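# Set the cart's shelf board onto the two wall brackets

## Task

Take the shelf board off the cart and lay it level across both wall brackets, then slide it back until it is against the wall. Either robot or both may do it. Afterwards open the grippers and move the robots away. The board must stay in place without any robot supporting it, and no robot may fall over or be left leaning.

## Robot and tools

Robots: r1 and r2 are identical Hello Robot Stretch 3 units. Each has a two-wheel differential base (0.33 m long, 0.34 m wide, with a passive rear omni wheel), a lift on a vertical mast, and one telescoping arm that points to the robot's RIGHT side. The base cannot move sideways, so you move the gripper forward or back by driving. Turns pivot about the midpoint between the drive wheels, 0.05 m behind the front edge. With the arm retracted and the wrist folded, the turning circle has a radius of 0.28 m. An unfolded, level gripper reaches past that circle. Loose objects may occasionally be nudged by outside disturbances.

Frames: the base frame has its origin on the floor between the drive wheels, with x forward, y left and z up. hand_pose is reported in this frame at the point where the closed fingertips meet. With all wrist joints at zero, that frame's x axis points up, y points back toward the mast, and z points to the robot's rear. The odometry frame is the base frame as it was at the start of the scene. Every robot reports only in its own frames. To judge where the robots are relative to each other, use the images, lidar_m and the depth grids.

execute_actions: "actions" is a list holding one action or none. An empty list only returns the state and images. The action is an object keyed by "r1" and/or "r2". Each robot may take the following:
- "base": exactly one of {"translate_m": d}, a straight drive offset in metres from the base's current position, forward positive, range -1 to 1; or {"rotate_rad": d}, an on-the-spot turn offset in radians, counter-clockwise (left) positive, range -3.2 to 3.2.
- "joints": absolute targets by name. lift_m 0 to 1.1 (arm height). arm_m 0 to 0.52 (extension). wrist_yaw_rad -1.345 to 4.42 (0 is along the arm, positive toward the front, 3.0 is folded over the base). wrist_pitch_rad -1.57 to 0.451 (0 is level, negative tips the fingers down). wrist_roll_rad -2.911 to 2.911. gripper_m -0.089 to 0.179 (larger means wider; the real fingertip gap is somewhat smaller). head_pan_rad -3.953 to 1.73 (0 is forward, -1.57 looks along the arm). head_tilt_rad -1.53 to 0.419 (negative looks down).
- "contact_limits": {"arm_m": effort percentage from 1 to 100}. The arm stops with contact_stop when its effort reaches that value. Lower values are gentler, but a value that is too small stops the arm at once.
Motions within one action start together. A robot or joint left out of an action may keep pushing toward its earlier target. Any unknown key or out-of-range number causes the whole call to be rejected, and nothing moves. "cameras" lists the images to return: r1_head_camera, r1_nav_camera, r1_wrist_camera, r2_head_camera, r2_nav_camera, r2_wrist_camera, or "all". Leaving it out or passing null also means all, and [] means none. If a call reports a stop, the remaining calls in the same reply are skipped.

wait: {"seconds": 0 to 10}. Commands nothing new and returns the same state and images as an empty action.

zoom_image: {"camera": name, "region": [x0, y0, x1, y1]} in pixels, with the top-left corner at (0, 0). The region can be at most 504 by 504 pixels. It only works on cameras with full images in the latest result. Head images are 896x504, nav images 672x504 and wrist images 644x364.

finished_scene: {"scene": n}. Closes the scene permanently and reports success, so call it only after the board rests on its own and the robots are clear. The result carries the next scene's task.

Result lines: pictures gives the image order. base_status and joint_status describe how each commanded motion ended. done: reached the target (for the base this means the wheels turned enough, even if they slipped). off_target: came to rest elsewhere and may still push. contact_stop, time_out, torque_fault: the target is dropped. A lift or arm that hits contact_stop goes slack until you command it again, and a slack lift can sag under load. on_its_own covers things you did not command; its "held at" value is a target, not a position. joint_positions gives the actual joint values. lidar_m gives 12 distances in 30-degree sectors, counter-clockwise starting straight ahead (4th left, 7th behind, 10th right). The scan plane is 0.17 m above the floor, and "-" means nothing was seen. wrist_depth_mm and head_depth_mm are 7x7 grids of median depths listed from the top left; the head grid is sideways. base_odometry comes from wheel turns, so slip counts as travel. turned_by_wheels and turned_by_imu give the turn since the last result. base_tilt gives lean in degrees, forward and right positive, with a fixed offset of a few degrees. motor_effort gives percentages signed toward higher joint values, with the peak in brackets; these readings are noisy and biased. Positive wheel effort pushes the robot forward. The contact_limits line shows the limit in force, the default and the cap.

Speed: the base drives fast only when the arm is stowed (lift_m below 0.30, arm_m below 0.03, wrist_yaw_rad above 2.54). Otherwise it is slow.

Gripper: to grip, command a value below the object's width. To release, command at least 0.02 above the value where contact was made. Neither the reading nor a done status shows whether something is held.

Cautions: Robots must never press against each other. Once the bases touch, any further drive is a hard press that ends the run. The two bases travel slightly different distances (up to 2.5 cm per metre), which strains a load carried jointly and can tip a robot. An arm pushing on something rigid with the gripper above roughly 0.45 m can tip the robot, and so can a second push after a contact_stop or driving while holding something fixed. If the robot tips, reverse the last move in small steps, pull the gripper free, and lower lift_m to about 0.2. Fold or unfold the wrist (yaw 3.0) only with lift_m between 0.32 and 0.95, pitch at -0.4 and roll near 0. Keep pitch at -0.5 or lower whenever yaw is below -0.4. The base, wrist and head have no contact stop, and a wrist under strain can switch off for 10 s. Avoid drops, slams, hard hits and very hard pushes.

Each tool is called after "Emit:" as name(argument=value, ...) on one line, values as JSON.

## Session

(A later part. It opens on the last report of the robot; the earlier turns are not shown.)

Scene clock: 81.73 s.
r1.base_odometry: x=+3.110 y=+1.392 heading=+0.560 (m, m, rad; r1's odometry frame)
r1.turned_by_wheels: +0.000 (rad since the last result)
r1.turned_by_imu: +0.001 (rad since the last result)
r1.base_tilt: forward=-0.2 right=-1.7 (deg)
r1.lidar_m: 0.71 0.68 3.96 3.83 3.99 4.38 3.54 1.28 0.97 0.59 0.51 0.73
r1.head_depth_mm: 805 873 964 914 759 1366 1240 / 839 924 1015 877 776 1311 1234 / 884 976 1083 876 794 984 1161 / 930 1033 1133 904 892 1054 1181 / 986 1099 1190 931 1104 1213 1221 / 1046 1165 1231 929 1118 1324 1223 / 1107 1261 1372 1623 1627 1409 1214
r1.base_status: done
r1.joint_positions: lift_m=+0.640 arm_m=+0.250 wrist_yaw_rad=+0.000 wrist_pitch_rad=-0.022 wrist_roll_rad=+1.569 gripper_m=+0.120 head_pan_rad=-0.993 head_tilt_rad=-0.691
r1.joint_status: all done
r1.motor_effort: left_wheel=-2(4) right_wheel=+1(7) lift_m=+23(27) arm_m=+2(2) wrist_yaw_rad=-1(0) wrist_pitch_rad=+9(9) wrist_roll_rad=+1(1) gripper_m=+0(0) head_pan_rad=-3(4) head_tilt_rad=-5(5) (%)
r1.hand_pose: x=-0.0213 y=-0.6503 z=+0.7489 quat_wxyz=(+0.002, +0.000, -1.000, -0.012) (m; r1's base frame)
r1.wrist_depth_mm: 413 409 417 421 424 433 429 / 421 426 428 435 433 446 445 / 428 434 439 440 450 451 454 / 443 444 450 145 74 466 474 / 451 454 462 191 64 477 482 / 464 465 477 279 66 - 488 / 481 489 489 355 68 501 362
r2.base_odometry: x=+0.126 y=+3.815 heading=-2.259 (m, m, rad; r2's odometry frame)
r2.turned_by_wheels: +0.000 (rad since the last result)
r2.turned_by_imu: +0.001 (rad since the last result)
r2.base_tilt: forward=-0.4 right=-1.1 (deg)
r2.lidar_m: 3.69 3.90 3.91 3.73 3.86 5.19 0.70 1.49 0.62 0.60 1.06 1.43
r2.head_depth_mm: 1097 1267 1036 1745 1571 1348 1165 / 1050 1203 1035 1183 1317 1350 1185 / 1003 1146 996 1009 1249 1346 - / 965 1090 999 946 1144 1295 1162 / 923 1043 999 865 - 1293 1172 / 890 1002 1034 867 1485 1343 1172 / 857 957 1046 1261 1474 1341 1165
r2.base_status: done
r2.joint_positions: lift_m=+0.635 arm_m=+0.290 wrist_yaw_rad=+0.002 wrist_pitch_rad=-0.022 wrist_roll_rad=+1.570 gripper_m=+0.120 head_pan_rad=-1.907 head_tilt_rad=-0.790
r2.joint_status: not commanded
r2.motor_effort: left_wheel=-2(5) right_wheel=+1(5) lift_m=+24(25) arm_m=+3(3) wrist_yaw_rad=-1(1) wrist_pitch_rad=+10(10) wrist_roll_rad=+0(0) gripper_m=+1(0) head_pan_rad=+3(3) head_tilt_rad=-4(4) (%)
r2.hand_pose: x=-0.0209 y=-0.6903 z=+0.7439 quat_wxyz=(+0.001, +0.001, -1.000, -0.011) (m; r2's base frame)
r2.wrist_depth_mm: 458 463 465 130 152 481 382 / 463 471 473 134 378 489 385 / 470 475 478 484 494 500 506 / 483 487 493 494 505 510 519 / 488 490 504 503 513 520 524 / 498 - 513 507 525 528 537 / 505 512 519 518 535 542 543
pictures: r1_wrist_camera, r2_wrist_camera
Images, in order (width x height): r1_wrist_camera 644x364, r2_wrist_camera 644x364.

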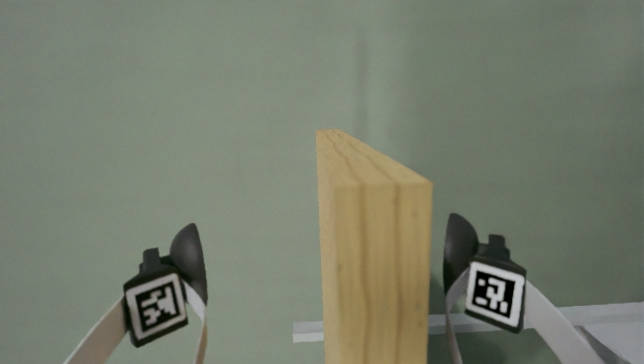

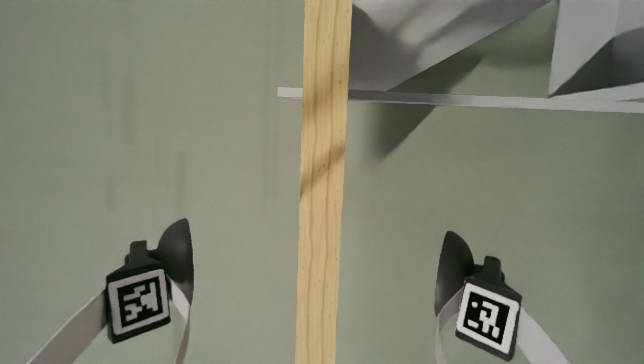

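Emit:
execute_actions(actions=[{"r1":{"joints":{"lift_m":0.627}},"r2":{"joints":{"arm_m":0.335,"lift_m":0.632}}}], cameras=[])

Emit:
execute_actions(actions=[{"r1":{"joints":{"gripper_m":-0.02}},"r2":{"joints":{"gripper_m":-0.02}}}], cameras=["r1_wrist_camera","r2_wrist_camera"])

Emit:
execute_actions(actions=[{"r1":{"joints":{"lift_m":0.847,"head_pan_rad":-1.2,"head_tilt_rad":-0.5}},"r2":{"joints":{"lift_m":0.852}}}], cameras=["r1_head_camera","r2_head_camera"])

Scene clock: 83.60 s.
r1.base_odometry: x=+3.110 y=+1.392 heading=+0.560 (m, m, rad; r1's odometry frame)
r1.turned_by_wheels: +0.000 (rad since the last result)
r1.turned_by_imu: +0.000 (rad since the last result)
r1.base_tilt: forward=-0.1 right=-1.7 (deg)
r1.lidar_m: 0.71 0.68 3.95 3.83 3.98 4.38 3.54 1.28 0.98 0.59 0.51 0.73
r1.head_depth_mm: 801 875 963 914 756 1353 1231 / 843 922 1015 876 773 1311 1229 / 886 975 1084 878 792 984 1156 / 929 1030 1135 902 892 1056 1180 / 985 1102 1189 928 1103 1216 1224 / 1042 1171 1232 928 1116 1315 1223 / 1111 1261 1370 966 1635 1416 1224
r1.base_status: not commanded
r1.joint_positions: lift_m=+0.627 arm_m=+0.250 wrist_yaw_rad=+0.000 wrist_pitch_rad=-0.022 wrist_roll_rad=+1.569 gripper_m=+0.120 head_pan_rad=-0.993 head_tilt_rad=-0.691
r1.joint_status: all done
r1.motor_effort: left_wheel=-2(2) right_wheel=+1(1) lift_m=+23(24) arm_m=+3(3) wrist_yaw_rad=+0(0) wrist_pitch_rad=+9(8) wrist_roll_rad=+1(1) gripper_m=+0(0) head_pan_rad=-4(3) head_tilt_rad=-4(5) (%)
r1.hand_pose: x=-0.0213 y=-0.6503 z=+0.7359 quat_wxyz=(+0.002, +0.000, -1.000, -0.012) (m; r1's base frame)
r1.wrist_depth_mm: 404 408 415 422 422 428 427 / 418 422 421 429 437 437 441 / 429 429 437 436 444 455 457 / 440 445 444 66 462 460 465 / 453 458 459 63 474 477 483 / 460 471 472 65 482 - 491 / 480 486 493 67 373 506 350
r2.base_odometry: x=+0.126 y=+3.815 heading=-2.259 (m, m, rad; r2's odometry frame)
r2.turned_by_wheels: +0.000 (rad since the last result)
r2.turned_by_imu: +0.000 (rad since the last result)
r2.base_tilt: forward=-0.4 right=-1.0 (deg)
r2.lidar_m: 3.71 3.92 3.89 3.73 3.86 5.17 0.70 1.49 0.62 0.60 1.06 1.43
r2.head_depth_mm: 1102 1262 1034 1749 1579 1338 1168 / 1047 1199 1034 1176 1317 1339 1195 / 1003 1147 996 1005 1247 1348 - / 960 1090 997 944 1141 1295 1158 / 926 1046 994 868 1319 1290 1169 / 888 997 1037 841 1499 1339 1170 / 857 959 1051 868 1463 1336 1170
r2.base_status: not commanded
r2.joint_positions: lift_m=+0.632 arm_m=+0.335 wrist_yaw_rad=+0.002 wrist_pitch_rad=-0.022 wrist_roll_rad=+1.570 gripper_m=+0.120 head_pan_rad=-1.907 head_tilt_rad=-0.790
r2.joint_status: all done
r2.motor_effort: left_wheel=-2(1) right_wheel=+1(1) lift_m=+24(27) arm_m=+3(2) wrist_yaw_rad=-2(2) wrist_pitch_rad=+11(11) wrist_roll_rad=+0(0) gripper_m=+1(1) head_pan_rad=+3(3) head_tilt_rad=-4(4) (%)
r2.hand_pose: x=-0.0209 y=-0.7353 z=+0.7409 quat_wxyz=(+0.001, +0.001, -1.000, -0.011) (m; r2's base frame)
r2.wrist_depth_mm: 414 419 426 87 153 438 341 / 421 431 428 89 333 446 343 / 431 433 439 91 454 456 461 / 442 436 447 94 456 461 468 / 440 450 452 96 465 473 480 / 453 - 459 99 477 487 489 / 460 467 473 101 485 491 493
pictures: none
No camera images: the call's "cameras" was empty. Leave "cameras" out to get every camera's image.

Scene clock: 85.50 s.
r1.base_odometry: x=+3.110 y=+1.392 heading=+0.560 (m, m, rad; r1's odometry frame)
r1.turned_by_wheels: +0.000 (rad since the last result)
r1.turned_by_imu: +0.000 (rad since the last result)
r1.base_tilt: forward=-0.1 right=-1.7 (deg)
r1.lidar_m: 0.71 0.68 3.92 3.81 3.99 4.36 3.53 1.28 0.97 0.59 0.51 0.73
r1.head_depth_mm: 801 879 964 912 757 1367 1232 / 844 922 1022 883 778 1317 1236 / 882 974 1089 874 791 982 1162 / 932 1029 1131 899 886 1053 1181 / 985 1093 1181 932 1101 1220 1223 / 1040 1171 1227 936 1114 1321 1222 / 1112 1258 1380 958 1630 1410 1223
r1.base_status: not commanded
r1.joint_positions: lift_m=+0.627 arm_m=+0.250 wrist_yaw_rad=+0.000 wrist_pitch_rad=-0.014 wrist_roll_rad=+1.570 gripper_m=-0.019 head_pan_rad=-0.993 head_tilt_rad=-0.691
r1.joint_status: all done
r1.motor_effort: left_wheel=-2(2) right_wheel=+0(1) lift_m=+25(24) arm_m=+2(3) wrist_yaw_rad=-1(0) wrist_pitch_rad=+5(9) wrist_roll_rad=+0(1) gripper_m=-29(100) head_pan_rad=-3(5) head_tilt_rad=-5(5) (%)
r1.hand_pose: x=-0.0213 y=-0.6505 z=+0.7380 quat_wxyz=(+0.001, +0.000, -1.000, -0.007) (m; r1's base frame)
r1.wrist_depth_mm: 412 414 411 420 422 426 428 / 421 419 430 430 433 436 443 / 428 436 439 436 446 451 451 / 445 444 447 65 458 458 464 / 450 454 459 63 463 473 472 / 465 473 472 65 483 488 492 / 479 487 493 67 369 503 359
r2.base_odometry: x=+0.126 y=+3.815 heading=-2.259 (m, m, rad; r2's odometry frame)
r2.turned_by_wheels: +0.000 (rad since the last result)
r2.turned_by_imu: +0.000 (rad since the last result)
r2.base_tilt: forward=-0.5 right=-1.1 (deg)
r2.lidar_m: 3.69 3.92 3.89 3.73 3.86 5.18 0.70 1.49 0.62 0.60 1.06 1.43
r2.head_depth_mm: 1097 1269 1030 1748 1568 1344 1175 / 1047 1200 1032 1178 1318 1343 1191 / 1001 1144 997 1010 1245 1347 - / 965 1092 991 943 1139 1283 1157 / 922 1046 995 867 1323 1289 1168 / 889 998 1036 854 1503 1344 1170 / 856 957 1046 870 1463 1342 1170
r2.base_status: not commanded
r2.joint_positions: lift_m=+0.632 arm_m=+0.335 wrist_yaw_rad=+0.002 wrist_pitch_rad=-0.021 wrist_roll_rad=+1.570 gripper_m=-0.019 head_pan_rad=-1.907 head_tilt_rad=-0.790
r2.joint_status: all done
r2.motor_effort: left_wheel=-2(2) right_wheel=+1(1) lift_m=+24(25) arm_m=+3(3) wrist_yaw_rad=-2(3) wrist_pitch_rad=+10(11) wrist_roll_rad=+0(0) gripper_m=-20(100) head_pan_rad=+4(3) head_tilt_rad=-4(5) (%)
r2.hand_pose: x=-0.0209 y=-0.7354 z=+0.7412 quat_wxyz=(+0.001, +0.001, -1.000, -0.011) (m; r2's base frame)
r2.wrist_depth_mm: 415 419 423 87 153 438 344 / 418 422 428 89 330 442 341 / 428 431 436 91 450 457 457 / 436 440 450 94 457 464 469 / 442 447 450 95 463 466 473 / 450 457 - 98 474 476 488 / 464 465 472 101 486 486 496
pictures: r1_wrist_camera, r2_wrist_camera
Images, in order (width x height): r1_wrist_camera 644x364, r2_wrist_camera 644x364.

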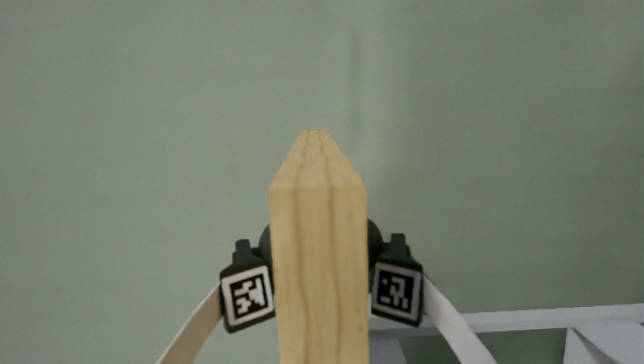

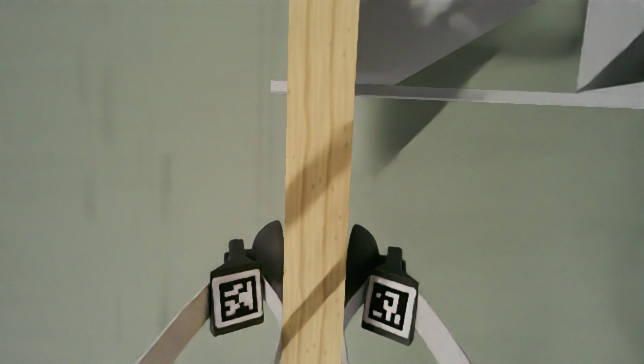

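Scene clock: 88.33 s.
r1.base_odometry: x=+3.110 y=+1.392 heading=+0.560 (m, m, rad; r1's odometry frame)
r1.turned_by_wheels: +0.000 (rad since the last result)
r1.turned_by_imu: +0.001 (rad since the last result)
r1.base_tilt: forward=-0.2 right=-1.7 (deg)
r1.lidar_m: 0.70 0.68 3.94 3.82 4.00 4.39 3.54 1.28 0.97 0.59 0.51 0.73
r1.head_depth_mm: 760 819 880 935 610 1188 1262 / 785 839 906 951 1078 1201 1310 / 805 867 943 812 973 1119 1247 / 834 896 978 795 989 805 927 / 859 929 1015 785 1011 826 947 / 889 962 1050 825 1008 852 969 / 919 1001 1095 868 975 876 1018
r1.base_status: not commanded
r1.joint_positions: lift_m=+0.847 arm_m=+0.250 wrist_yaw_rad=+0.000 wrist_pitch_rad=-0.102 wrist_roll_rad=+1.573 gripper_m=-0.012 head_pan_rad=-1.193 head_tilt_rad=-0.508
r1.joint_status: all done
r1.on_its_own: gripper_m is held at -0.013, not at your -0.020, by its stall guard, which is not easing now; wrist_pitch_rad is at rest, and its effort (+38) is outside its rest range (-20 to +32)
r1.motor_effort: left_wheel=-2(2) right_wheel=+1(1) lift_m=+38(45) arm_m=+2(3) wrist_yaw_rad=+0(0) wrist_pitch_rad=+38(41) wrist_roll_rad=-2(2) gripper_m=-30(31) head_pan_rad=-3(25) head_tilt_rad=+5(25) (%)
r1.hand_pose: x=-0.0213 y=-0.6472 z=+0.9350 quat_wxyz=(-0.001, +0.000, -0.999, -0.051) (m; r1's base frame)
r1.wrist_depth_mm: 390 400 412 424 440 453 468 / 398 409 424 437 455 465 484 / 405 420 429 442 460 475 498 / 419 430 442 65 483 494 510 / 431 441 448 64 487 501 528 / 436 448 467 66 282 513 537 / 448 460 485 68 518 367 552
r2.base_odometry: x=+0.126 y=+3.815 heading=-2.259 (m, m, rad; r2's odometry frame)
r2.turned_by_wheels: +0.000 (rad since the last result)
r2.turned_by_imu: +0.001 (rad since the last result)
r2.base_tilt: forward=-0.4 right=-1.0 (deg)
r2.lidar_m: 3.69 3.91 3.89 3.74 3.87 5.18 0.70 1.49 0.62 0.60 1.06 1.43
r2.head_depth_mm: 1092 1184 1460 1738 1579 - - / 1049 960 1115 1176 1196 - 1130 / 1001 905 1125 971 - 1318 1168 / 962 1022 1114 - 1134 1288 1170 / 926 994 - 946 1170 1288 1173 / 890 982 - 1323 1497 1344 1170 / 856 942 - 1279 1469 1343 1170
r2.base_status: not commanded
r2.joint_positions: lift_m=+0.852 arm_m=+0.335 wrist_yaw_rad=+0.001 wrist_pitch_rad=-0.080 wrist_roll_rad=+1.570 gripper_m=-0.019 head_pan_rad=-1.907 head_tilt_rad=-0.790
r2.joint_status: all done
r2.on_its_own: wrist_pitch_rad is at rest, and its effort (+39) is outside its rest range (-20 to +32)
r2.motor_effort: left_wheel=-2(2) right_wheel=+1(1) lift_m=+36(34) arm_m=+2(2) wrist_yaw_rad=-1(2) wrist_pitch_rad=+39(40) wrist_roll_rad=+0(0) gripper_m=-23(23) head_pan_rad=+4(3) head_tilt_rad=-5(3) (%)
r2.hand_pose: x=-0.0210 y=-0.7332 z=+0.9457 quat_wxyz=(+0.001, +0.001, -0.999, -0.040) (m; r2's base frame)
r2.wrist_depth_mm: 401 407 419 88 446 357 320 / 404 417 428 90 452 356 306 / 412 422 433 92 459 470 493 / 417 429 439 95 468 486 500 / 427 437 452 97 474 492 510 / 436 444 457 99 492 500 524 / 444 454 469 102 500 512 538
pictures: r1_head_camera (sideways: a quarter turn clockwise sets it upright), r2_head_camera (sideways: a quarter turn clockwise sets it upright)
Images, in order (width x height): r1_head_camera 896x504, r2_head_camera 896x504.

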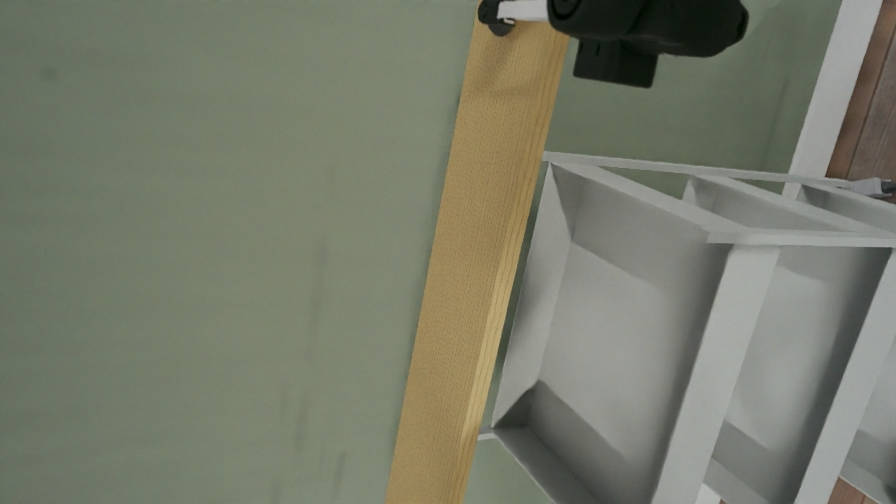

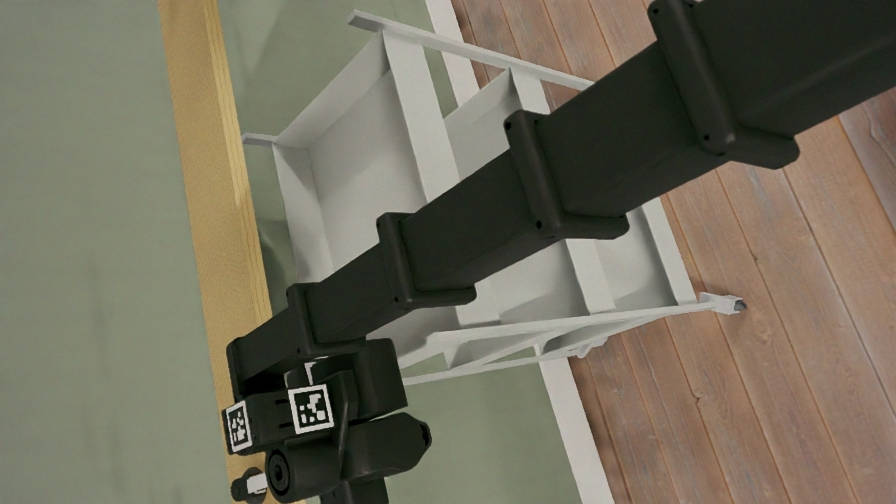

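Emit:
execute_actions(actions=[{"r1":{"base":{"translate_m":0.7},"joints":{"arm_m":0.17,"head_pan_rad":-0.8,"head_tilt_rad":-0.4}},"r2":{"base":{"translate_m":0.7},"joints":{"arm_m":0.255,"head_pan_rad":-0.9,"head_tilt_rad":-0.4}}}], cameras=["r1_head_camera","r2_nav_camera"])

Scene clock: 96.57 s.
r1.base_odometry: x=+3.703 y=+1.764 heading=+0.560 (m, m, rad; r1's odometry frame)
r1.turned_by_wheels: +0.000 (rad since the last result)
r1.turned_by_imu: +0.001 (rad since the last result)
r1.base_tilt: forward=-0.1 right=-1.7 (deg)
r1.lidar_m: 0.68 0.67 3.95 3.82 3.99 5.10 3.58 0.71 0.53 0.52 0.99 1.36
r1.head_depth_mm: 863 910 953 1009 683 1132 1220 / 928 977 1032 1092 695 1241 1336 / 989 1045 1117 1166 771 1367 1418 / 1067 1142 1206 1232 1402 1519 1459 / 1166 1239 1337 992 1567 1664 1459 / 1271 1365 1477 1518 1790 1810 1456 / 1411 1506 1638 809 2012 1812 1471
r1.base_status: done
r1.joint_positions: lift_m=+0.847 arm_m=+0.170 wrist_yaw_rad=+0.001 wrist_pitch_rad=-0.102 wrist_roll_rad=+1.573 gripper_m=-0.012 head_pan_rad=-0.807 head_tilt_rad=-0.409
r1.joint_status: all done
r1.on_its_own: gripper_m is held at -0.013, not at your -0.020, by its stall guard, which is not easing now; wrist_pitch_rad is at rest, and its effort (+38) is outside its rest range (-20 to +32)
r1.motor_effort: left_wheel=-1(4) right_wheel=-2(5) lift_m=+38(38) arm_m=-3(3) wrist_yaw_rad=-2(2) wrist_pitch_rad=+38(38) wrist_roll_rad=-2(2) gripper_m=-30(29) head_pan_rad=+4(36) head_tilt_rad=+5(19) (%)
r1.hand_pose: x=-0.0210 y=-0.5677 z=+0.9350 quat_wxyz=(-0.001, +0.001, -0.999, -0.051) (m; r1's base frame)
r1.wrist_depth_mm: 466 478 489 508 519 423 297 / 478 493 509 520 535 437 464 / 493 507 512 527 553 570 595 / 499 518 536 68 569 593 612 / 513 519 551 62 579 595 643 / 516 540 554 65 331 626 653 / 541 550 587 68 618 641 661
r2.base_odometry: x=-0.319 y=+3.274 heading=-2.259 (m, m, rad; r2's odometry frame)
r2.turned_by_wheels: +0.000 (rad since the last result)
r2.turned_by_imu: +0.003 (rad since the last result)
r2.base_tilt: forward=-0.5 right=-1.1 (deg)
r2.lidar_m: 3.09 3.20 3.92 3.74 3.89 5.23 0.69 1.01 1.06 1.01 1.05 1.41
r2.head_depth_mm: 871 922 977 1039 1107 1189 1274 / 924 976 1043 1111 1194 1291 1369 / 982 1046 1112 1194 1288 1401 1433 / 1045 1115 1201 1298 1406 1534 1458 / 1120 1203 1297 1402 1550 1673 1463 / 1213 1303 1410 1549 1714 1761 1469 / 1303 1419 1546 1718 1932 1841 1456
r2.base_status: done
r2.joint_positions: lift_m=+0.852 arm_m=+0.255 wrist_yaw_rad=-0.006 wrist_pitch_rad=-0.080 wrist_roll_rad=+1.570 gripper_m=-0.019 head_pan_rad=-0.907 head_tilt_rad=-0.409
r2.joint_status: all done
r2.on_its_own: wrist_pitch_rad is at rest, and its effort (+39) is outside its rest range (-20 to +32)
r2.motor_effort: left_wheel=-6(7) right_wheel=+4(7) lift_m=+37(37) arm_m=-3(4) wrist_yaw_rad=+7(5) wrist_pitch_rad=+39(39) wrist_roll_rad=+0(0) gripper_m=-23(23) head_pan_rad=+4(35) head_tilt_rad=+3(19) (%)
r2.hand_pose: x=-0.0230 y=-0.6537 z=+0.9457 quat_wxyz=(+0.001, -0.003, -0.999, -0.040) (m; r2's base frame)
r2.wrist_depth_mm: 459 474 481 86 507 527 539 / 465 474 486 89 517 531 551 / 470 482 500 91 524 540 562 / 481 491 503 94 538 557 574 / 484 499 513 96 549 566 576 / 496 510 517 99 562 580 597 / 504 517 533 102 569 583 606
pictures: r1_head_camera (sideways: a quarter turn clockwise sets it upright), r2_nav_camera (sideways: a quarter turn counterclockwise sets it upright)
Images, in order (width x height): r1_head_camera 896x504, r2_nav_camera 672x504.

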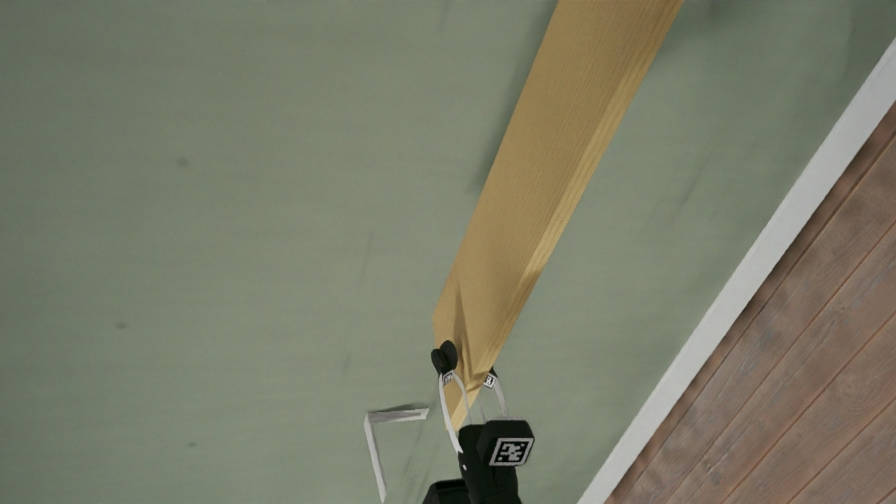

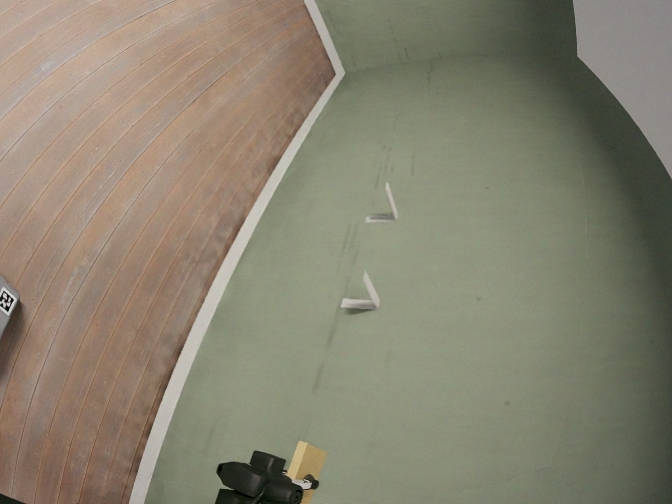

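Emit:
execute_actions(actions=[])

Scene clock: 97.07 s.
r1.base_odometry: x=+3.703 y=+1.764 heading=+0.560 (m, m, rad; r1's odometry frame)
r1.turned_by_wheels: +0.000 (rad since the last result)
r1.turned_by_imu: +0.000 (rad since the last result)
r1.base_tilt: forward=-0.1 right=-1.7 (deg)
r1.lidar_m: 0.68 0.67 3.95 3.82 3.97 5.12 3.59 0.71 0.53 0.52 0.99 1.36
r1.head_depth_mm: 865 908 957 1009 682 1139 1215 / 925 979 1026 1087 695 1243 1330 / 989 1052 1112 1168 771 1356 1412 / 1068 1135 1216 1238 1396 1518 1473 / 1165 1244 1333 995 1572 1682 1473 / 1278 1373 1470 1514 1766 1797 1464 / 1400 1518 1647 811 2048 1810 1481
r1.base_status: done
r1.joint_positions: lift_m=+0.847 arm_m=+0.170 wrist_yaw_rad=+0.001 wrist_pitch_rad=-0.102 wrist_roll_rad=+1.573 gripper_m=-0.012 head_pan_rad=-0.807 head_tilt_rad=-0.409
r1.joint_status: all done
r1.on_its_own: gripper_m is held at -0.013, not at your -0.020, by its stall guard, which is not easing now; wrist_pitch_rad is at rest, and its effort (+39) is outside its rest range (-20 to +32)
r1.motor_effort: left_wheel=-1(4) right_wheel=-1(5) lift_m=+38(38) arm_m=-3(3) wrist_yaw_rad=-2(2) wrist_pitch_rad=+39(38) wrist_roll_rad=-1(2) gripper_m=-30(29) head_pan_rad=+5(36) head_tilt_rad=+6(19) (%)
r1.hand_pose: x=-0.0210 y=-0.5677 z=+0.9350 quat_wxyz=(-0.001, +0.001, -0.999, -0.051) (m; r1's base frame)
r1.wrist_depth_mm: 468 483 488 510 523 419 297 / 472 485 511 526 538 431 467 / 482 499 518 526 550 572 592 / 497 518 525 68 566 598 608 / 517 523 540 62 580 607 624 / 521 548 560 65 333 629 659 / 540 552 587 68 623 649 668
r2.base_odometry: x=-0.319 y=+3.274 heading=-2.259 (m, m, rad; r2's odometry frame)
r2.turned_by_wheels: +0.000 (rad since the last result)
r2.turned_by_imu: +0.000 (rad since the last result)
r2.base_tilt: forward=-0.5 right=-1.0 (deg)
r2.lidar_m: 3.09 3.20 3.94 3.74 3.89 5.21 0.69 1.01 1.06 1.01 1.05 1.41
r2.head_depth_mm: 873 922 976 1042 1106 1194 1287 / 922 982 1043 1115 1192 1290 1368 / 983 1046 1118 1200 1288 1412 1435 / 1045 1119 1201 1290 1405 1542 1452 / 1120 1202 1299 1414 1544 1665 1454 / 1210 1305 1412 1542 1707 1780 1457 / 1306 1420 1558 1712 1920 1837 1463
r2.base_status: done
r2.joint_positions: lift_m=+0.852 arm_m=+0.255 wrist_yaw_rad=-0.006 wrist_pitch_rad=-0.080 wrist_roll_rad=+1.570 gripper_m=-0.019 head_pan_rad=-0.907 head_tilt_rad=-0.409
r2.joint_status: all done
r2.on_its_own: wrist_pitch_rad is at rest, and its effort (+39) is outside its rest range (-20 to +32)
r2.motor_effort: left_wheel=-6(7) right_wheel=+4(7) lift_m=+36(37) arm_m=-3(4) wrist_yaw_rad=+5(5) wrist_pitch_rad=+39(39) wrist_roll_rad=+0(0) gripper_m=-23(23) head_pan_rad=+3(35) head_tilt_rad=+2(19) (%)
r2.hand_pose: x=-0.0230 y=-0.6537 z=+0.9457 quat_wxyz=(+0.001, -0.003, -0.999, -0.040) (m; r2's base frame)
r2.wrist_depth_mm: 460 469 482 86 507 523 537 / 464 478 486 89 521 533 550 / 474 484 495 91 530 546 561 / 479 492 506 94 537 560 574 / 492 506 514 96 540 565 587 / 496 511 515 98 571 574 595 / 502 523 531 102 564 590 597
pictures: r1_head_camera (sideways: a quarter turn clockwise sets it upright), r1_nav_camera (sideways: a quarter turn counterclockwise sets it upright), r1_wrist_camera, r2_head_camera (sideways: a quarter turn clockwise sets it upright), r2_nav_camera (sideways: a quarter turn counterclockwise sets it upright), r2_wrist_camera
Images, in order (width x height): r1_head_camera 896x504, r1_nav_camera 672x504, r1_wrist_camera 644x364, r2_head_camera 896x504, r2_nav_camera 672x504, r2_wrist_camera 644x364.

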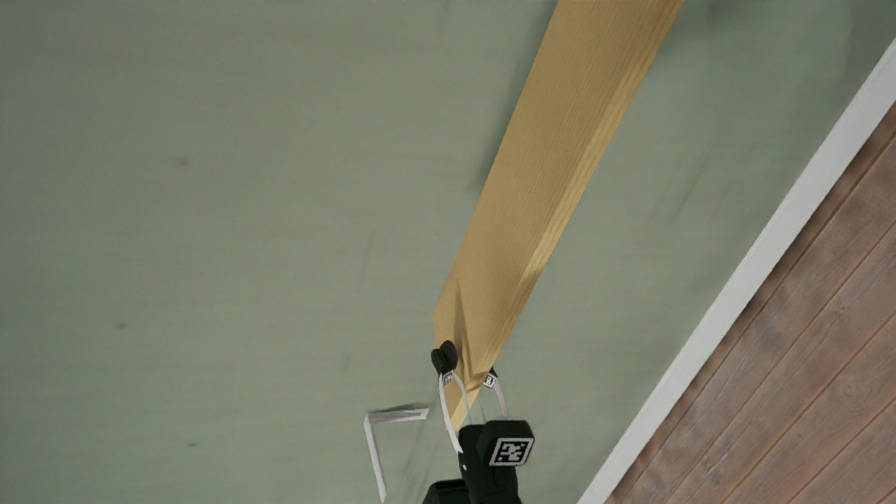

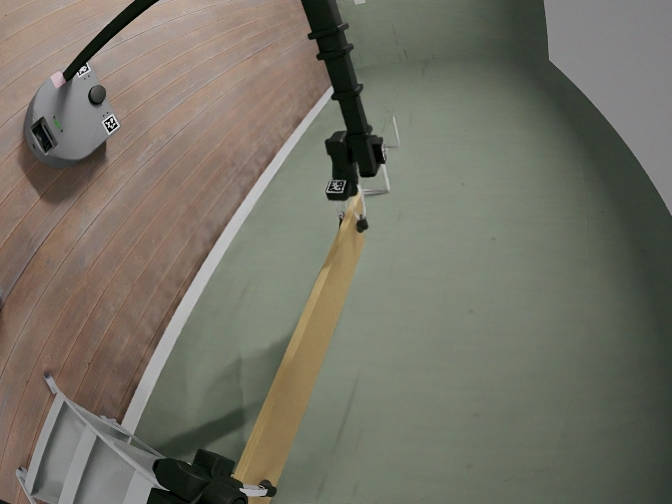

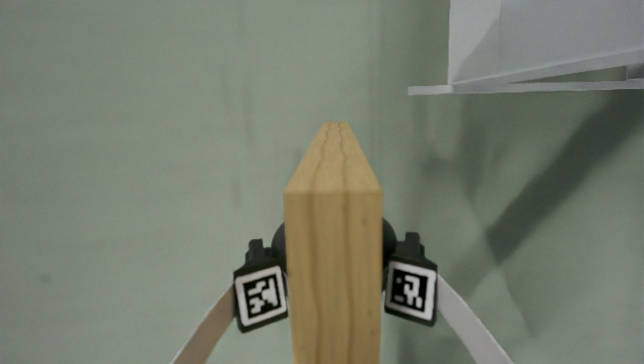

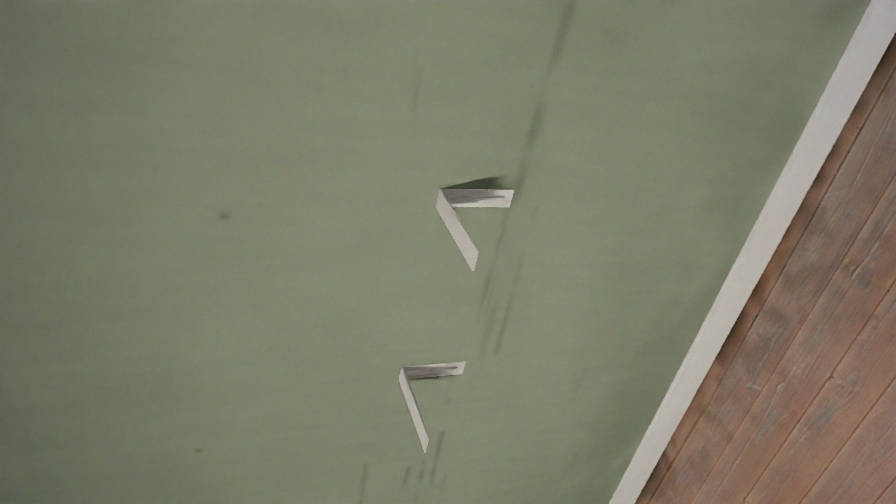

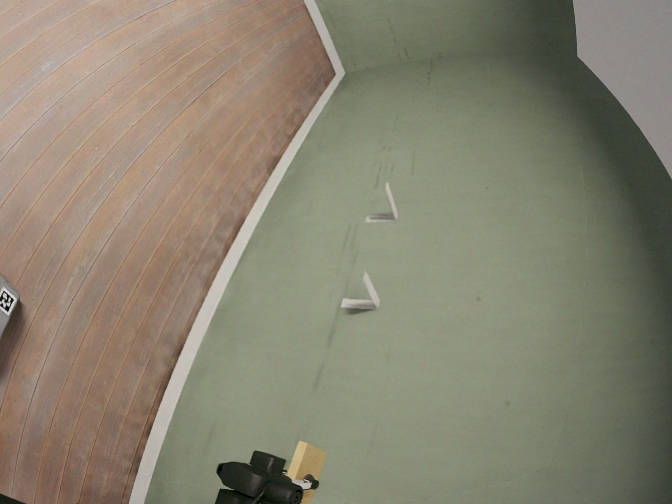

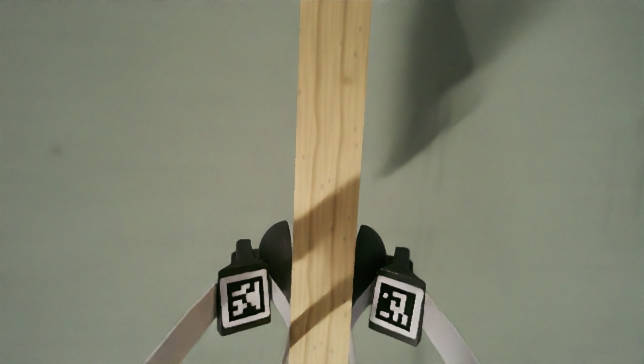

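Emit:
execute_actions(actions=[{"r1":{"base":{"translate_m":0.706},"joints":{"head_pan_rad":-1.25,"head_tilt_rad":-0.6}},"r2":{"base":{"translate_m":0.7},"joints":{"head_pan_rad":-1.9,"head_tilt_rad":-0.6}}}])

Scene clock: 105.33 s.
r1.base_odometry: x=+4.301 y=+2.139 heading=+0.560 (m, m, rad; r1's odometry frame)
r1.turned_by_wheels: +0.000 (rad since the last result)
r1.turned_by_imu: +0.000 (rad since the last result)
r1.base_tilt: forward=-0.2 right=-1.7 (deg)
r1.lidar_m: 0.66 0.66 3.96 3.81 3.98 5.46 3.62 0.96 0.99 0.96 0.99 1.37
r1.head_depth_mm: 775 839 919 977 542 - 1294 / 792 859 944 692 557 1362 1299 / 814 891 974 679 1217 1385 1287 / 835 909 1001 664 1279 1418 1290 / 857 936 1038 692 1326 1454 1291 / 878 968 1059 718 1376 1497 1281 / 910 997 1076 748 1444 1514 1285
r1.base_status: done
r1.joint_positions: lift_m=+0.847 arm_m=+0.170 wrist_yaw_rad=-0.010 wrist_pitch_rad=-0.102 wrist_roll_rad=+1.573 gripper_m=-0.009 head_pan_rad=-1.243 head_tilt_rad=-0.592
r1.joint_status: all done
r1.on_its_own: gripper_m is held at -0.010, not at your -0.020, by its stall guard, which is not easing now; wrist_pitch_rad is at rest, and its effort (+39) is outside its rest range (-20 to +32)
r1.motor_effort: left_wheel=-5(5) right_wheel=+4(4) lift_m=+38(38) arm_m=-2(2) wrist_yaw_rad=+8(9) wrist_pitch_rad=+39(38) wrist_roll_rad=-1(2) gripper_m=-28(30) head_pan_rad=-3(36) head_tilt_rad=-4(26) (%)
r1.hand_pose: x=-0.0238 y=-0.5677 z=+0.9350 quat_wxyz=(-0.001, -0.005, -0.999, -0.051) (m; r1's base frame)
r1.wrist_depth_mm: 478 481 496 524 537 552 568 / 484 499 513 528 540 561 590 / 501 509 525 541 566 577 600 / 500 522 540 69 578 601 621 / 516 530 554 62 584 608 646 / 525 545 553 64 65 620 649 / 539 553 585 68 614 657 672
r2.base_odometry: x=-0.763 y=+2.734 heading=-2.259 (m, m, rad; r2's odometry frame)
r2.turned_by_wheels: +0.000 (rad since the last result)
r2.turned_by_imu: +0.003 (rad since the last result)
r2.base_tilt: forward=-0.4 right=-1.1 (deg)
r2.lidar_m: 2.40 2.47 3.34 3.76 3.91 5.24 0.68 1.45 1.04 1.00 1.03 1.39
r2.head_depth_mm: 1016 1128 1229 1444 1696 1524 - / 976 1080 1175 1369 1583 1608 - / 935 1032 1131 1284 1448 - 1250 / 902 990 1088 769 - 1490 1282 / 868 948 1048 760 - 1450 1284 / 836 914 995 769 - 1410 1282 / 811 876 963 727 1209 1342 1281
r2.base_status: done
r2.joint_positions: lift_m=+0.852 arm_m=+0.255 wrist_yaw_rad=+0.004 wrist_pitch_rad=-0.080 wrist_roll_rad=+1.571 gripper_m=-0.019 head_pan_rad=-1.893 head_tilt_rad=-0.592
r2.joint_status: all done
r2.on_its_own: wrist_pitch_rad is at rest, and its effort (+39) is outside its rest range (-20 to +32)
r2.motor_effort: left_wheel=+1(8) right_wheel=-2(9) lift_m=+36(36) arm_m=-3(3) wrist_yaw_rad=-3(6) wrist_pitch_rad=+39(40) wrist_roll_rad=+0(0) gripper_m=-23(23) head_pan_rad=-1(32) head_tilt_rad=-4(13) (%)
r2.hand_pose: x=-0.0203 y=-0.6537 z=+0.9457 quat_wxyz=(+0.000, +0.002, -0.999, -0.040) (m; r2's base frame)
r2.wrist_depth_mm: 445 454 468 83 495 506 521 / 447 464 474 86 503 520 535 / 460 476 485 88 514 526 545 / 468 481 497 91 525 545 561 / 472 486 506 95 532 547 564 / 480 501 501 98 540 555 579 / 492 510 525 102 557 575 597
pictures: r1_head_camera (sideways: a quarter turn clockwise sets it upright), r1_nav_camera (sideways: a quarter turn counterclockwise sets it upright), r1_wrist_camera, r2_head_camera (sideways: a quarter turn clockwise sets it upright), r2_nav_camera (sideways: a quarter turn counterclockwise sets it upright), r2_wrist_camera
Images, in order (width x height): r1_head_camera 896x504, r1_nav_camera 672x504, r1_wrist_camera 644x364, r2_head_camera 896x504, r2_nav_camera 672x504, r2_wrist_camera 644x364.

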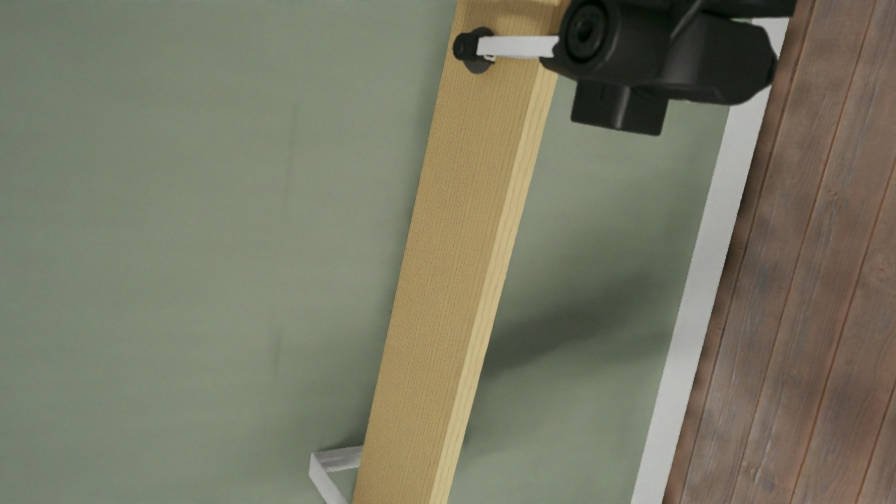

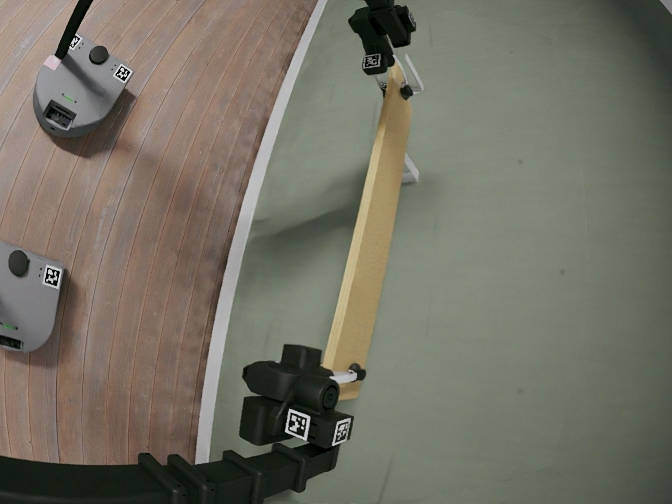

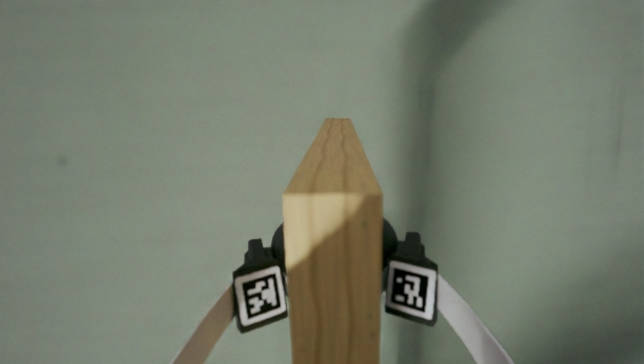

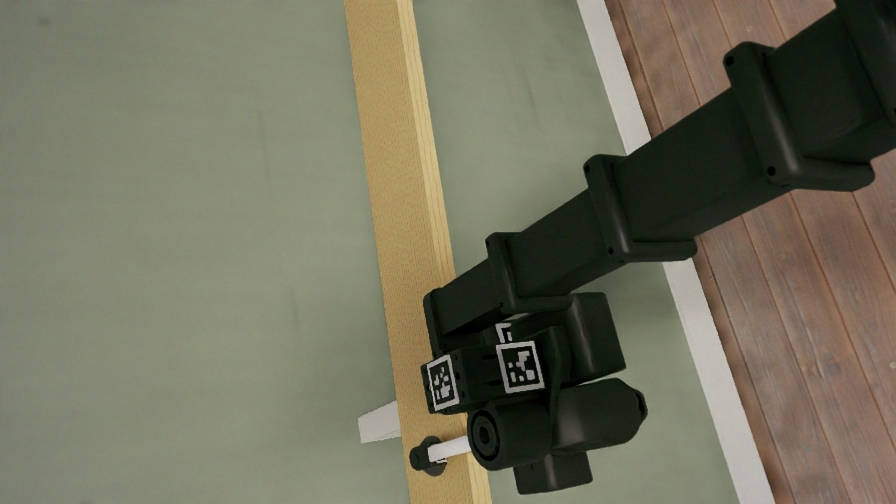

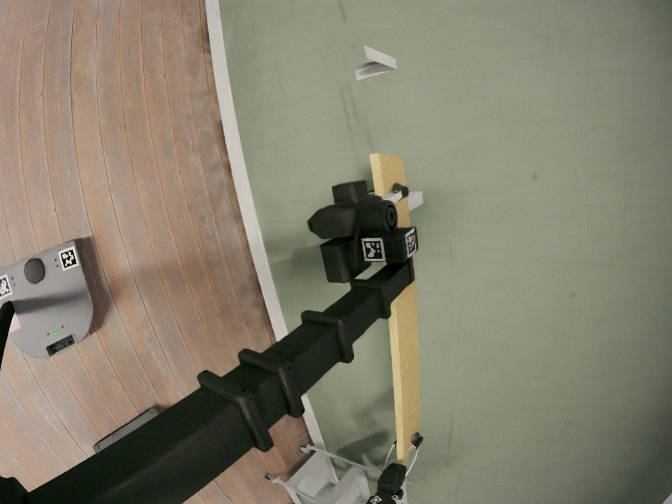

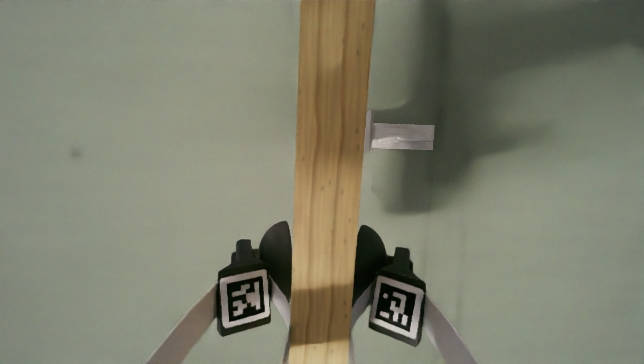

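Emit:
execute_actions(actions=[{"r1":{"base":{"translate_m":0.5}},"r2":{"base":{"translate_m":0.5}}}])

Scene clock: 111.57 s.
r1.base_odometry: x=+4.724 y=+2.404 heading=+0.560 (m, m, rad; r1's odometry frame)
r1.turned_by_wheels: +0.000 (rad since the last result)
r1.turned_by_imu: +0.000 (rad since the last result)
r1.base_tilt: forward=-0.2 right=-1.7 (deg)
r1.lidar_m: 0.65 0.66 3.75 3.79 3.97 5.47 3.59 1.35 1.00 0.96 1.00 1.37
r1.head_depth_mm: 776 843 925 982 539 - 1296 / 798 866 953 699 559 1370 1298 / 816 888 972 680 1220 1396 1298 / 838 918 1013 667 1283 1429 1299 / 859 942 1043 696 1322 1463 1288 / 886 977 1068 723 1379 1494 1294 / 911 1000 1075 759 1442 1520 1283
r1.base_status: done
r1.joint_positions: lift_m=+0.847 arm_m=+0.170 wrist_yaw_rad=-0.010 wrist_pitch_rad=-0.102 wrist_roll_rad=+1.573 gripper_m=-0.009 head_pan_rad=-1.243 head_tilt_rad=-0.592
r1.joint_status: not commanded
r1.on_its_own: gripper_m is held at -0.010, not at your -0.020, by its stall guard, which is not easing now; wrist_pitch_rad is at rest, and its effort (+39) is outside its rest range (-20 to +32)
r1.motor_effort: left_wheel=-4(5) right_wheel=+2(9) lift_m=+38(38) arm_m=-2(3) wrist_yaw_rad=+8(9) wrist_pitch_rad=+39(39) wrist_roll_rad=-2(1) gripper_m=-28(28) head_pan_rad=-5(4) head_tilt_rad=-4(4) (%)
r1.hand_pose: x=-0.0239 y=-0.5677 z=+0.9349 quat_wxyz=(-0.001, -0.005, -0.999, -0.051) (m; r1's base frame)
r1.wrist_depth_mm: 479 492 504 523 543 560 582 / 492 500 519 538 543 567 588 / 499 508 528 545 565 584 609 / 507 526 543 70 580 590 625 / 526 533 554 61 590 616 643 / 538 550 564 64 65 624 654 / 545 560 593 67 621 660 682
r2.base_odometry: x=-1.081 y=+2.348 heading=-2.259 (m, m, rad; r2's odometry frame)
r2.turned_by_wheels: +0.000 (rad since the last result)
r2.turned_by_imu: +0.002 (rad since the last result)
r2.base_tilt: forward=-0.4 right=-1.1 (deg)
r2.lidar_m: 1.90 1.97 2.66 3.76 3.92 5.26 0.68 1.43 1.03 0.99 1.02 1.38
r2.head_depth_mm: 1008 1118 1212 1437 1664 1523 - / 965 1063 1155 1350 1554 1617 - / 927 1019 1122 1273 1434 - 1249 / 899 983 1085 749 - 1485 1277 / 859 942 1035 762 - 1447 1276 / 831 902 986 774 - 1397 1284 / 803 872 953 729 1193 1327 1282
r2.base_status: done
r2.joint_positions: lift_m=+0.852 arm_m=+0.255 wrist_yaw_rad=+0.004 wrist_pitch_rad=-0.080 wrist_roll_rad=+1.572 gripper_m=-0.019 head_pan_rad=-1.893 head_tilt_rad=-0.592
r2.joint_status: not commanded
r2.on_its_own: wrist_pitch_rad is at rest, and its effort (+40) is outside its rest range (-20 to +32)
r2.motor_effort: left_wheel=-2(4) right_wheel=+0(4) lift_m=+36(37) arm_m=-3(3) wrist_yaw_rad=-3(3) wrist_pitch_rad=+40(39) wrist_roll_rad=+0(0) gripper_m=-23(23) head_pan_rad=-1(2) head_tilt_rad=-4(3) (%)
r2.hand_pose: x=-0.0204 y=-0.6537 z=+0.9457 quat_wxyz=(+0.000, +0.002, -0.999, -0.040) (m; r2's base frame)
r2.wrist_depth_mm: 436 448 462 82 481 497 510 / 441 454 471 84 494 510 528 / 448 462 477 87 495 517 533 / 458 468 485 90 511 531 544 / 464 480 490 94 516 539 557 / 474 492 500 98 537 556 560 / 484 496 515 102 551 563 581
pictures: r1_head_camera (sideways: a quarter turn clockwise sets it upright), r1_nav_camera (sideways: a quarter turn counterclockwise sets it upright), r1_wrist_camera, r2_head_camera (sideways: a quarter turn clockwise sets it upright), r2_nav_camera (sideways: a quarter turn counterclockwise sets it upright), r2_wrist_camera
Images, in order (width x height): r1_head_camera 896x504, r1_nav_camera 672x504, r1_wrist_camera 644x364, r2_head_camera 896x504, r2_nav_camera 672x504, r2_wrist_camera 644x364.

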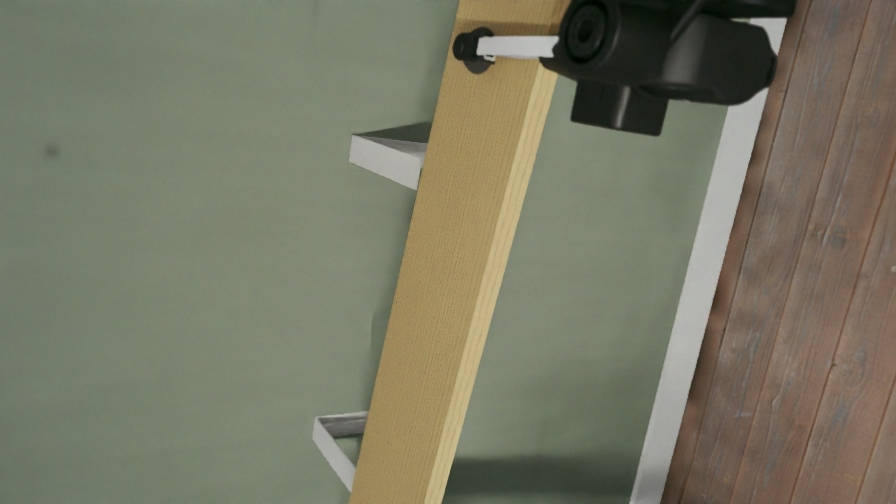

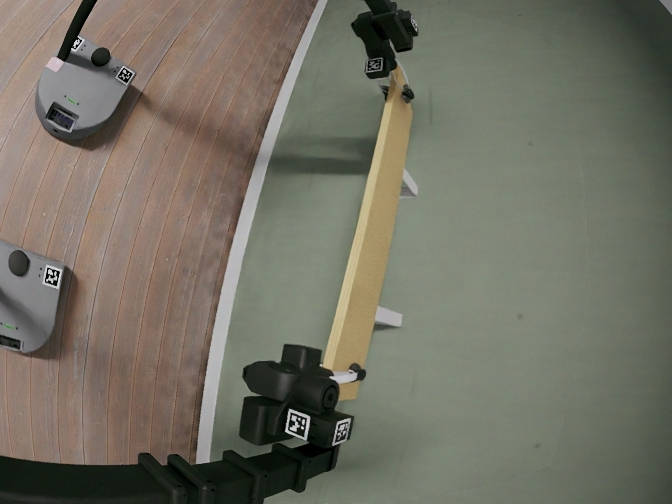

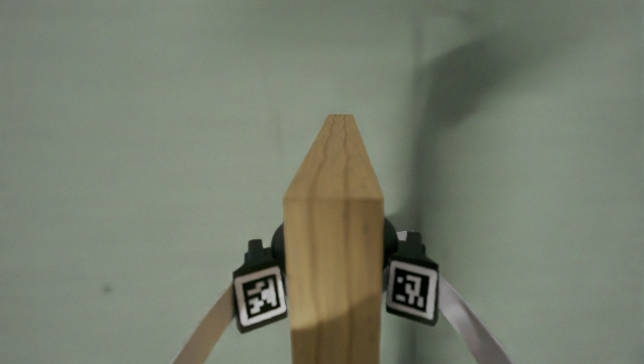

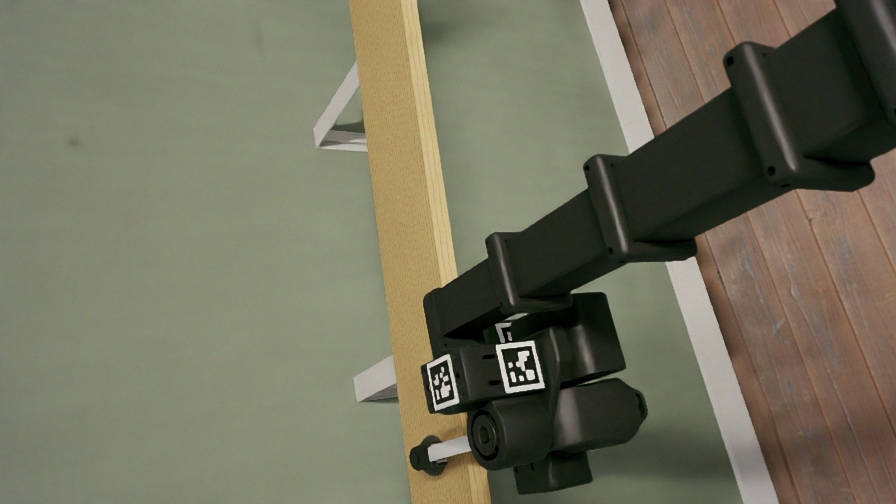

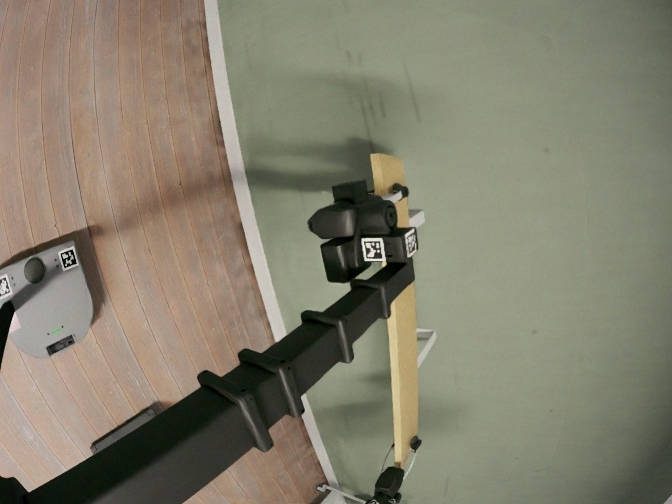

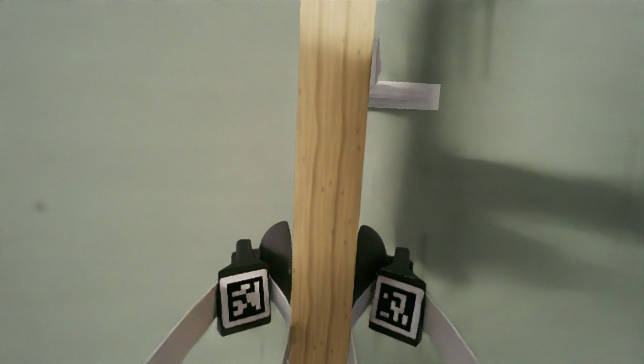

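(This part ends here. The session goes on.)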